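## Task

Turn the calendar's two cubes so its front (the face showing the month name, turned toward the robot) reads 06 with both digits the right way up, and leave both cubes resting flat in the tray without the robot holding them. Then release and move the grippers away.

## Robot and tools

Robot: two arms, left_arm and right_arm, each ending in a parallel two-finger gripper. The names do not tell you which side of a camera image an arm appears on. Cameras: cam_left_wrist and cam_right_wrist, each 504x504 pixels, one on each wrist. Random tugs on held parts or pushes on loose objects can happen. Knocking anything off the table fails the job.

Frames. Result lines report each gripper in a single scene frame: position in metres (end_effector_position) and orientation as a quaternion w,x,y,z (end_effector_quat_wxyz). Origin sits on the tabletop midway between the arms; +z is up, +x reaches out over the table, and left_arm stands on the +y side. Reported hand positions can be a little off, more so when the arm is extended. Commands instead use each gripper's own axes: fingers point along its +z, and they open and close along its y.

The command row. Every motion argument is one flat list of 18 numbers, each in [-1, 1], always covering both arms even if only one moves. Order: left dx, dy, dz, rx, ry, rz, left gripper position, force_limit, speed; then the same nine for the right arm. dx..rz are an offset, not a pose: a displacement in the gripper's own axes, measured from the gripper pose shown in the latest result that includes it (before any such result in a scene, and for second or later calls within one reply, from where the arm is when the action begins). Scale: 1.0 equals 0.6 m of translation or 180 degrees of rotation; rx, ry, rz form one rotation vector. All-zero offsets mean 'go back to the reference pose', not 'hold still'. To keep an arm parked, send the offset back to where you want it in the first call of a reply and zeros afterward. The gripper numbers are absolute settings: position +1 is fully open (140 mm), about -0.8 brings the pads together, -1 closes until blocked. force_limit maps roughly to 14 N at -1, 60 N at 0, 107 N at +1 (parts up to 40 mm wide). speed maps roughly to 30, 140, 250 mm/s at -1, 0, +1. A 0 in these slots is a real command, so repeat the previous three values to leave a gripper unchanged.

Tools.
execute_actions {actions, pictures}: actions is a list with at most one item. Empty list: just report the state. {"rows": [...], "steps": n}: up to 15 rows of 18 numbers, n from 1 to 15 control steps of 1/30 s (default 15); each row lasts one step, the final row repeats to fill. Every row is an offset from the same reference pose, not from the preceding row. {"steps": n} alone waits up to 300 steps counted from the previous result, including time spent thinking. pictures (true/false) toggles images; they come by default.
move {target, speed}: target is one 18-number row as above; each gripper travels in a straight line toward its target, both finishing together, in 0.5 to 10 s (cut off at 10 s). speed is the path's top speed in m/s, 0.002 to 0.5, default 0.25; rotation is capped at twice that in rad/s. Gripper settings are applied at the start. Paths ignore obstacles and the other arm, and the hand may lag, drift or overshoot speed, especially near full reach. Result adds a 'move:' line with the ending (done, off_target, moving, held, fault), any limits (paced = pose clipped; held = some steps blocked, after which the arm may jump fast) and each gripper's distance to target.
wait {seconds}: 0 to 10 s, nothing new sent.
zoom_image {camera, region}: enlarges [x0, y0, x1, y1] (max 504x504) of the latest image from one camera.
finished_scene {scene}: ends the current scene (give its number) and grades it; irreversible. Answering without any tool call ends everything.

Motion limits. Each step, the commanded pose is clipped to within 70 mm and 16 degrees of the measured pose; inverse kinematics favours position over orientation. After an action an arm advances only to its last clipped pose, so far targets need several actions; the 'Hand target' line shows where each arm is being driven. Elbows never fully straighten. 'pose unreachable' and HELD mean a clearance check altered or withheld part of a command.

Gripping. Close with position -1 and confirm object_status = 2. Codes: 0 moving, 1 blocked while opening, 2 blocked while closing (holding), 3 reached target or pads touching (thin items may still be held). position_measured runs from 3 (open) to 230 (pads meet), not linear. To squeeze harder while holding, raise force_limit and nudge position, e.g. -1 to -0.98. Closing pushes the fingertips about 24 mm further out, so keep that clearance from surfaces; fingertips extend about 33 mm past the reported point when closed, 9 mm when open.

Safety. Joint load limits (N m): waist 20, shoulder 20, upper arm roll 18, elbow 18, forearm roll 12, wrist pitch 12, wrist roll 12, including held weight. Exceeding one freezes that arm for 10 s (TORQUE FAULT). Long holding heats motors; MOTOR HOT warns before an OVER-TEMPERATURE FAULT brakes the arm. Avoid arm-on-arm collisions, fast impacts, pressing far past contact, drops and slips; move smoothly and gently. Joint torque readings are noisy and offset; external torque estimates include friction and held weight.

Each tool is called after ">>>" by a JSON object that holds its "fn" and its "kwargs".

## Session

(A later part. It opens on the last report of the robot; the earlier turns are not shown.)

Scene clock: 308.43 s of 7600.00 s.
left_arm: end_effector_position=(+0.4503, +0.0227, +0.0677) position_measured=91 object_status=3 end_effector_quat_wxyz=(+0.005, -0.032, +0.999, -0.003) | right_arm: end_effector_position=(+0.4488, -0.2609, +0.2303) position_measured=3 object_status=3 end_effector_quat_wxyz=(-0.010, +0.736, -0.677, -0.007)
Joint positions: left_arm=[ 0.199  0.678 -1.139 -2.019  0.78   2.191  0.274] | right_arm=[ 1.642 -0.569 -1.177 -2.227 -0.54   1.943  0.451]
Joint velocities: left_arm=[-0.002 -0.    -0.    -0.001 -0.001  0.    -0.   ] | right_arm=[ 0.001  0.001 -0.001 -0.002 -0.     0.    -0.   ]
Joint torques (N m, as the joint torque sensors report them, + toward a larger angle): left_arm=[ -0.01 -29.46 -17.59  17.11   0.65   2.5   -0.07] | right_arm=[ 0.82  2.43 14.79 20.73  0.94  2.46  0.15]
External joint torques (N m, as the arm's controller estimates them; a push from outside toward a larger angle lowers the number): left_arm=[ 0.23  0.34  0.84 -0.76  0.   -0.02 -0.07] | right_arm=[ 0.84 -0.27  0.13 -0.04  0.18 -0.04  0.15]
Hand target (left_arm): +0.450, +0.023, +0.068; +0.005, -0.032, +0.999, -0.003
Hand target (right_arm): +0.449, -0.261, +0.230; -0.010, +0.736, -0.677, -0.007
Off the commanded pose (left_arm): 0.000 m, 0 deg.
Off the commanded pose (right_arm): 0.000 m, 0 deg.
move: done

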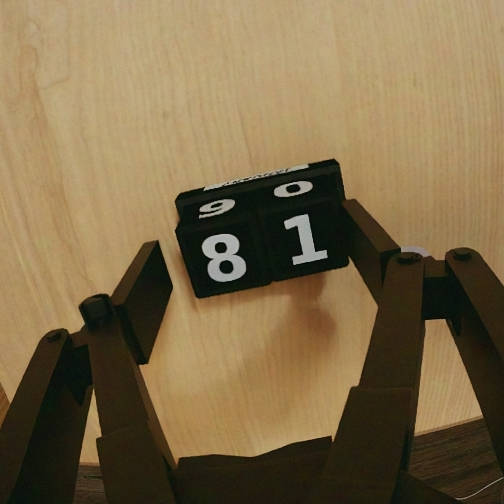

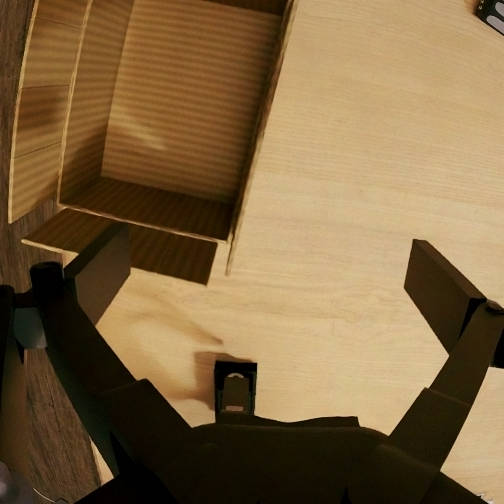

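A dropped in. Retreat and verify.

>>> {"fn": "move", "kwargs": {"target": [0,0,0,0,0,0,1,-0.8,0,0,0,0,0,0,0,1,0,0]}}

>>> {"fn": "move", "kwargs": {"target": [0,0,-0.12,0,0,0,1,-0.8,0,0,0,0,0,0,0,1,0,0], "speed": 0.15}}

>>> {"fn": "zoom_image", "kwargs": {"camera": "cam_left_wrist", "region": [180, 130, 350, 260]}}

>>> {"fn": "move", "kwargs": {"target": [0.2,0.1,-0.1,0,0,0,1,-0.8,0,0,0,0,0,0,0,1,0,0]}}

>>> {"fn": "zoom_image", "kwargs": {"camera": "cam_left_wrist", "region": [120, 250, 300, 400]}}

Scene clock: 317.00 s of 7600.00 s.
left_arm: end_effector_position=(+0.4503, +0.0228, +0.0677) position_measured=3 object_status=3 end_effector_quat_wxyz=(+0.005, -0.032, +0.999, -0.003) | right_arm: end_effector_position=(+0.4488, -0.2609, +0.2303) position_measured=3 object_status=3 end_effector_quat_wxyz=(-0.010, +0.736, -0.677, -0.007)
Joint positions: left_arm=[ 0.199  0.678 -1.139 -2.019  0.78   2.191  0.274] | right_arm=[ 1.642 -0.569 -1.177 -2.227 -0.54   1.943  0.451]
Joint velocities: left_arm=[ 0.    -0.    -0.001  0.     0.    -0.    -0.001] | right_arm=[-0.    -0.    -0.001  0.001  0.001  0.    -0.   ]
Joint torques (N m, as the joint torque sensors report them, + toward a larger angle): left_arm=[  0.08 -29.42 -17.59  17.08   0.67   2.53  -0.06] | right_arm=[ 0.6   2.51 15.15 20.92  0.91  2.54  0.12]
External joint torques (N m, as the arm's controller estimates them; a push from outside toward a larger angle lowers the number): left_arm=[ 0.08  0.35  0.67 -0.88  0.02  0.02 -0.06] | right_arm=[ 0.6  -0.2   0.46  0.12  0.15  0.04  0.12]
Hand target (left_arm): +0.450, +0.023, +0.068; +0.005, -0.032, +0.999, -0.003
Hand target (right_arm): +0.449, -0.261, +0.230; -0.010, +0.736, -0.677, -0.007
Off the commanded pose (left_arm): 0.000 m, 0 deg.
Off the commanded pose (right_arm): 0.000 m, 0 deg.
After step 90, 4.87 s passed at rest.
move: done

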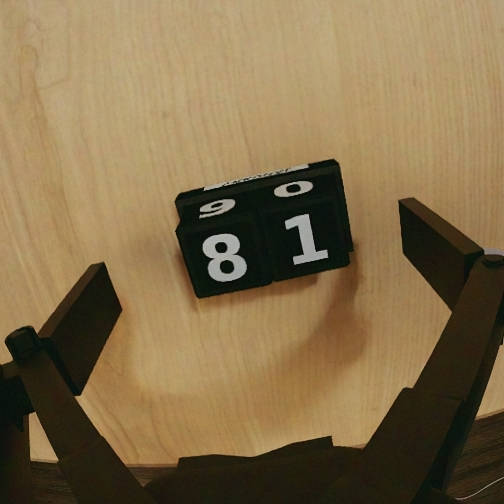

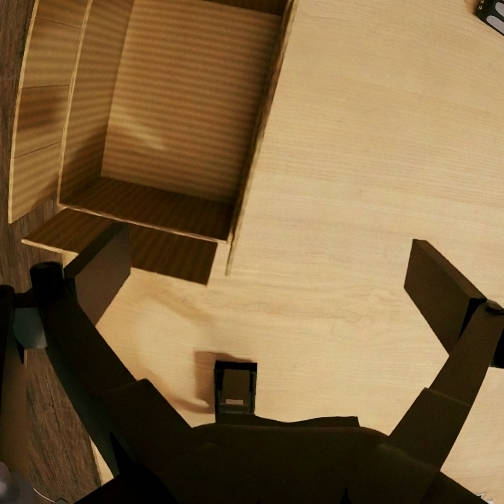

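Scene clock: 318.10 s of 7600.00 s.
left_arm: end_effector_position=(+0.4496, +0.0233, +0.1384) position_measured=3 object_status=3 end_effector_quat_wxyz=(+0.007, -0.035, +0.999, -0.003) | right_arm: end_effector_position=(+0.4488, -0.2609, +0.2303) position_measured=3 object_status=3 end_effector_quat_wxyz=(-0.010, +0.736, -0.677, -0.007)
Joint positions: left_arm=[ 0.307  0.599 -1.294 -1.988  0.676  2.076  0.323] | right_arm=[ 1.642 -0.569 -1.177 -2.227 -0.54   1.943  0.451]
Joint velocities: left_arm=[ 0.001  0.004 -0.004  0.001  0.001 -0.012  0.01 ] | right_arm=[-0.     0.001  0.001 -0.001  0.001 -0.001 -0.001]
Joint torques (N m, as the joint torque sensors report them, + toward a larger angle): left_arm=[  0.97 -23.91 -17.99  19.51   0.31   2.18   0.14] | right_arm=[ 0.85  2.58 14.95 21.09  0.92  2.5   0.15]
External joint torques (N m, as the arm's controller estimates them; a push from outside toward a larger angle lowers the number): left_arm=[ 1.    1.23 -0.61 -0.16 -0.4  -0.33  0.14] | right_arm=[ 0.83 -0.12  0.2   0.3   0.16  0.    0.15]
Hand target (left_arm): +0.449, +0.024, +0.139; +0.005, -0.032, +0.999, -0.002
Hand target (right_arm): +0.449, -0.261, +0.230; -0.010, +0.736, -0.677, -0.007
Off the commanded pose (left_arm): 0.001 m, 0 deg.
Off the commanded pose (right_arm): 0.000 m, 0 deg.
move: done

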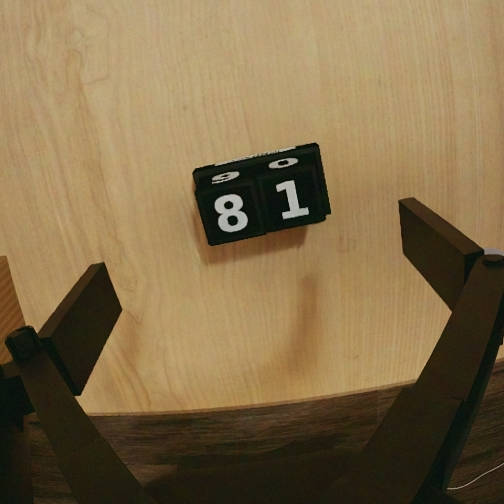

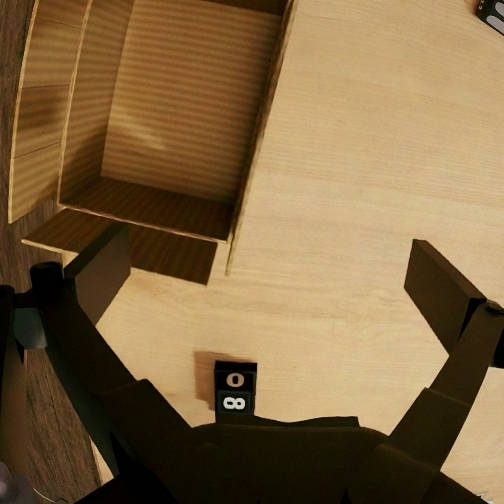

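Region (180, 130, 350, 260) of cam_left_wrist's 504x504 image, scaled by 2.965, with more detail than that image has; it fills the top 385 rows of this view, and the rest is white.

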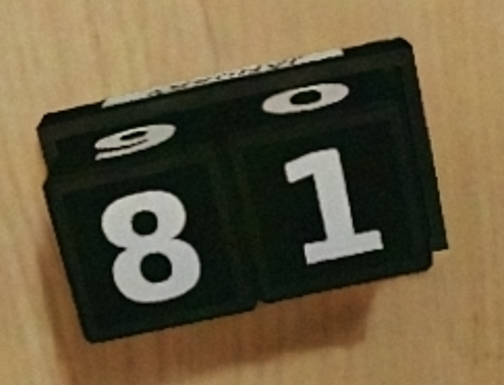

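Scene clock: 319.37 s of 7600.00 s.
left_arm: end_effector_position=(+0.3254, +0.0776, +0.1916) position_measured=3 object_status=3 end_effector_quat_wxyz=(+0.006, -0.029, +1.000, +0.000) | right_arm: end_effector_position=(+0.4488, -0.2609, +0.2303) position_measured=3 object_status=3 end_effector_quat_wxyz=(-0.010, +0.736, -0.677, -0.007)
Joint positions: left_arm=[ 0.953  0.576 -1.995 -2.362  0.599  2.028  0.231] | right_arm=[ 1.642 -0.569 -1.177 -2.227 -0.54   1.943  0.451]
Joint velocities: left_arm=[ 0.007 -0.007 -0.006 -0.003 -0.004 -0.001 -0.023] | right_arm=[-0.001 -0.     0.001 -0.     0.     0.    -0.   ]
Joint torques (N m, as the joint torque sensors report them, + toward a larger angle): left_arm=[  1.55  -4.19 -14.49  18.84   0.08   2.78  -0.32] | right_arm=[ 1.06  2.55 14.91 20.73  0.94  2.51  0.16]
External joint torques (N m, as the arm's controller estimates them; a push from outside toward a larger angle lowers the number): left_arm=[ 1.56 -1.65  0.05 -1.83 -0.64  0.29 -0.32] | right_arm=[ 1.09 -0.16  0.23 -0.07  0.17  0.01  0.17]
Hand target (left_arm): +0.325, +0.078, +0.191; +0.006, -0.035, +0.999, +0.000
Hand target (right_arm): +0.449, -0.261, +0.230; -0.010, +0.736, -0.677, -0.007
Off the commanded pose (left_arm): 0.006 m, 1 deg.
Off the commanded pose (right_arm): 0.000 m, 0 deg.
move: off_target (left_arm)

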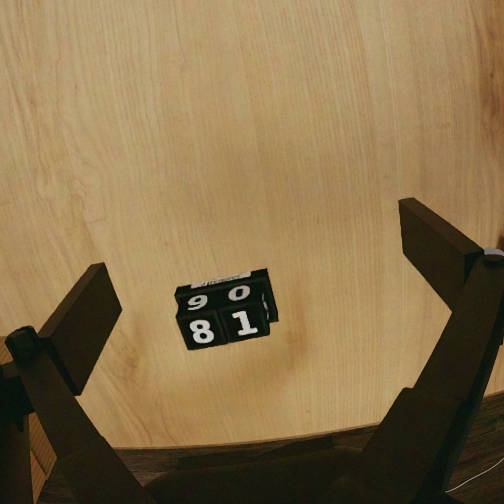

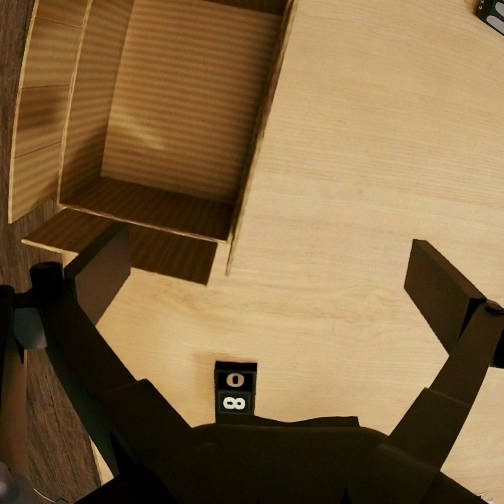

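Region (120, 250, 300, 400) of cam_left_wrist's 504x504 image, scaled by 2.800, with more detail than that image has.

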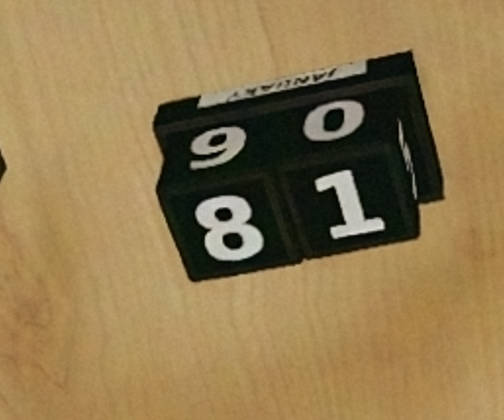

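>>> {"fn": "zoom_image", "kwargs": {"camera": "cam_right_wrist", "region": [195, 345, 275, 425]}}

Region (195, 345, 275, 425) of cam_right_wrist's 504x504 image, scaled by 6.300, with more detail than that image has.

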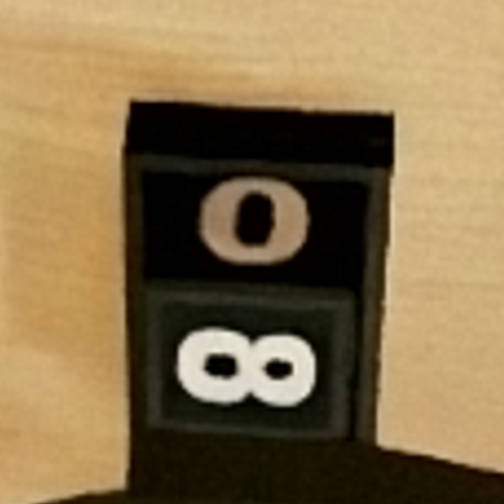

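>>> {"fn": "finished_scene", "kwargs": {"scene": 1}}

The scene is finished: the task was done.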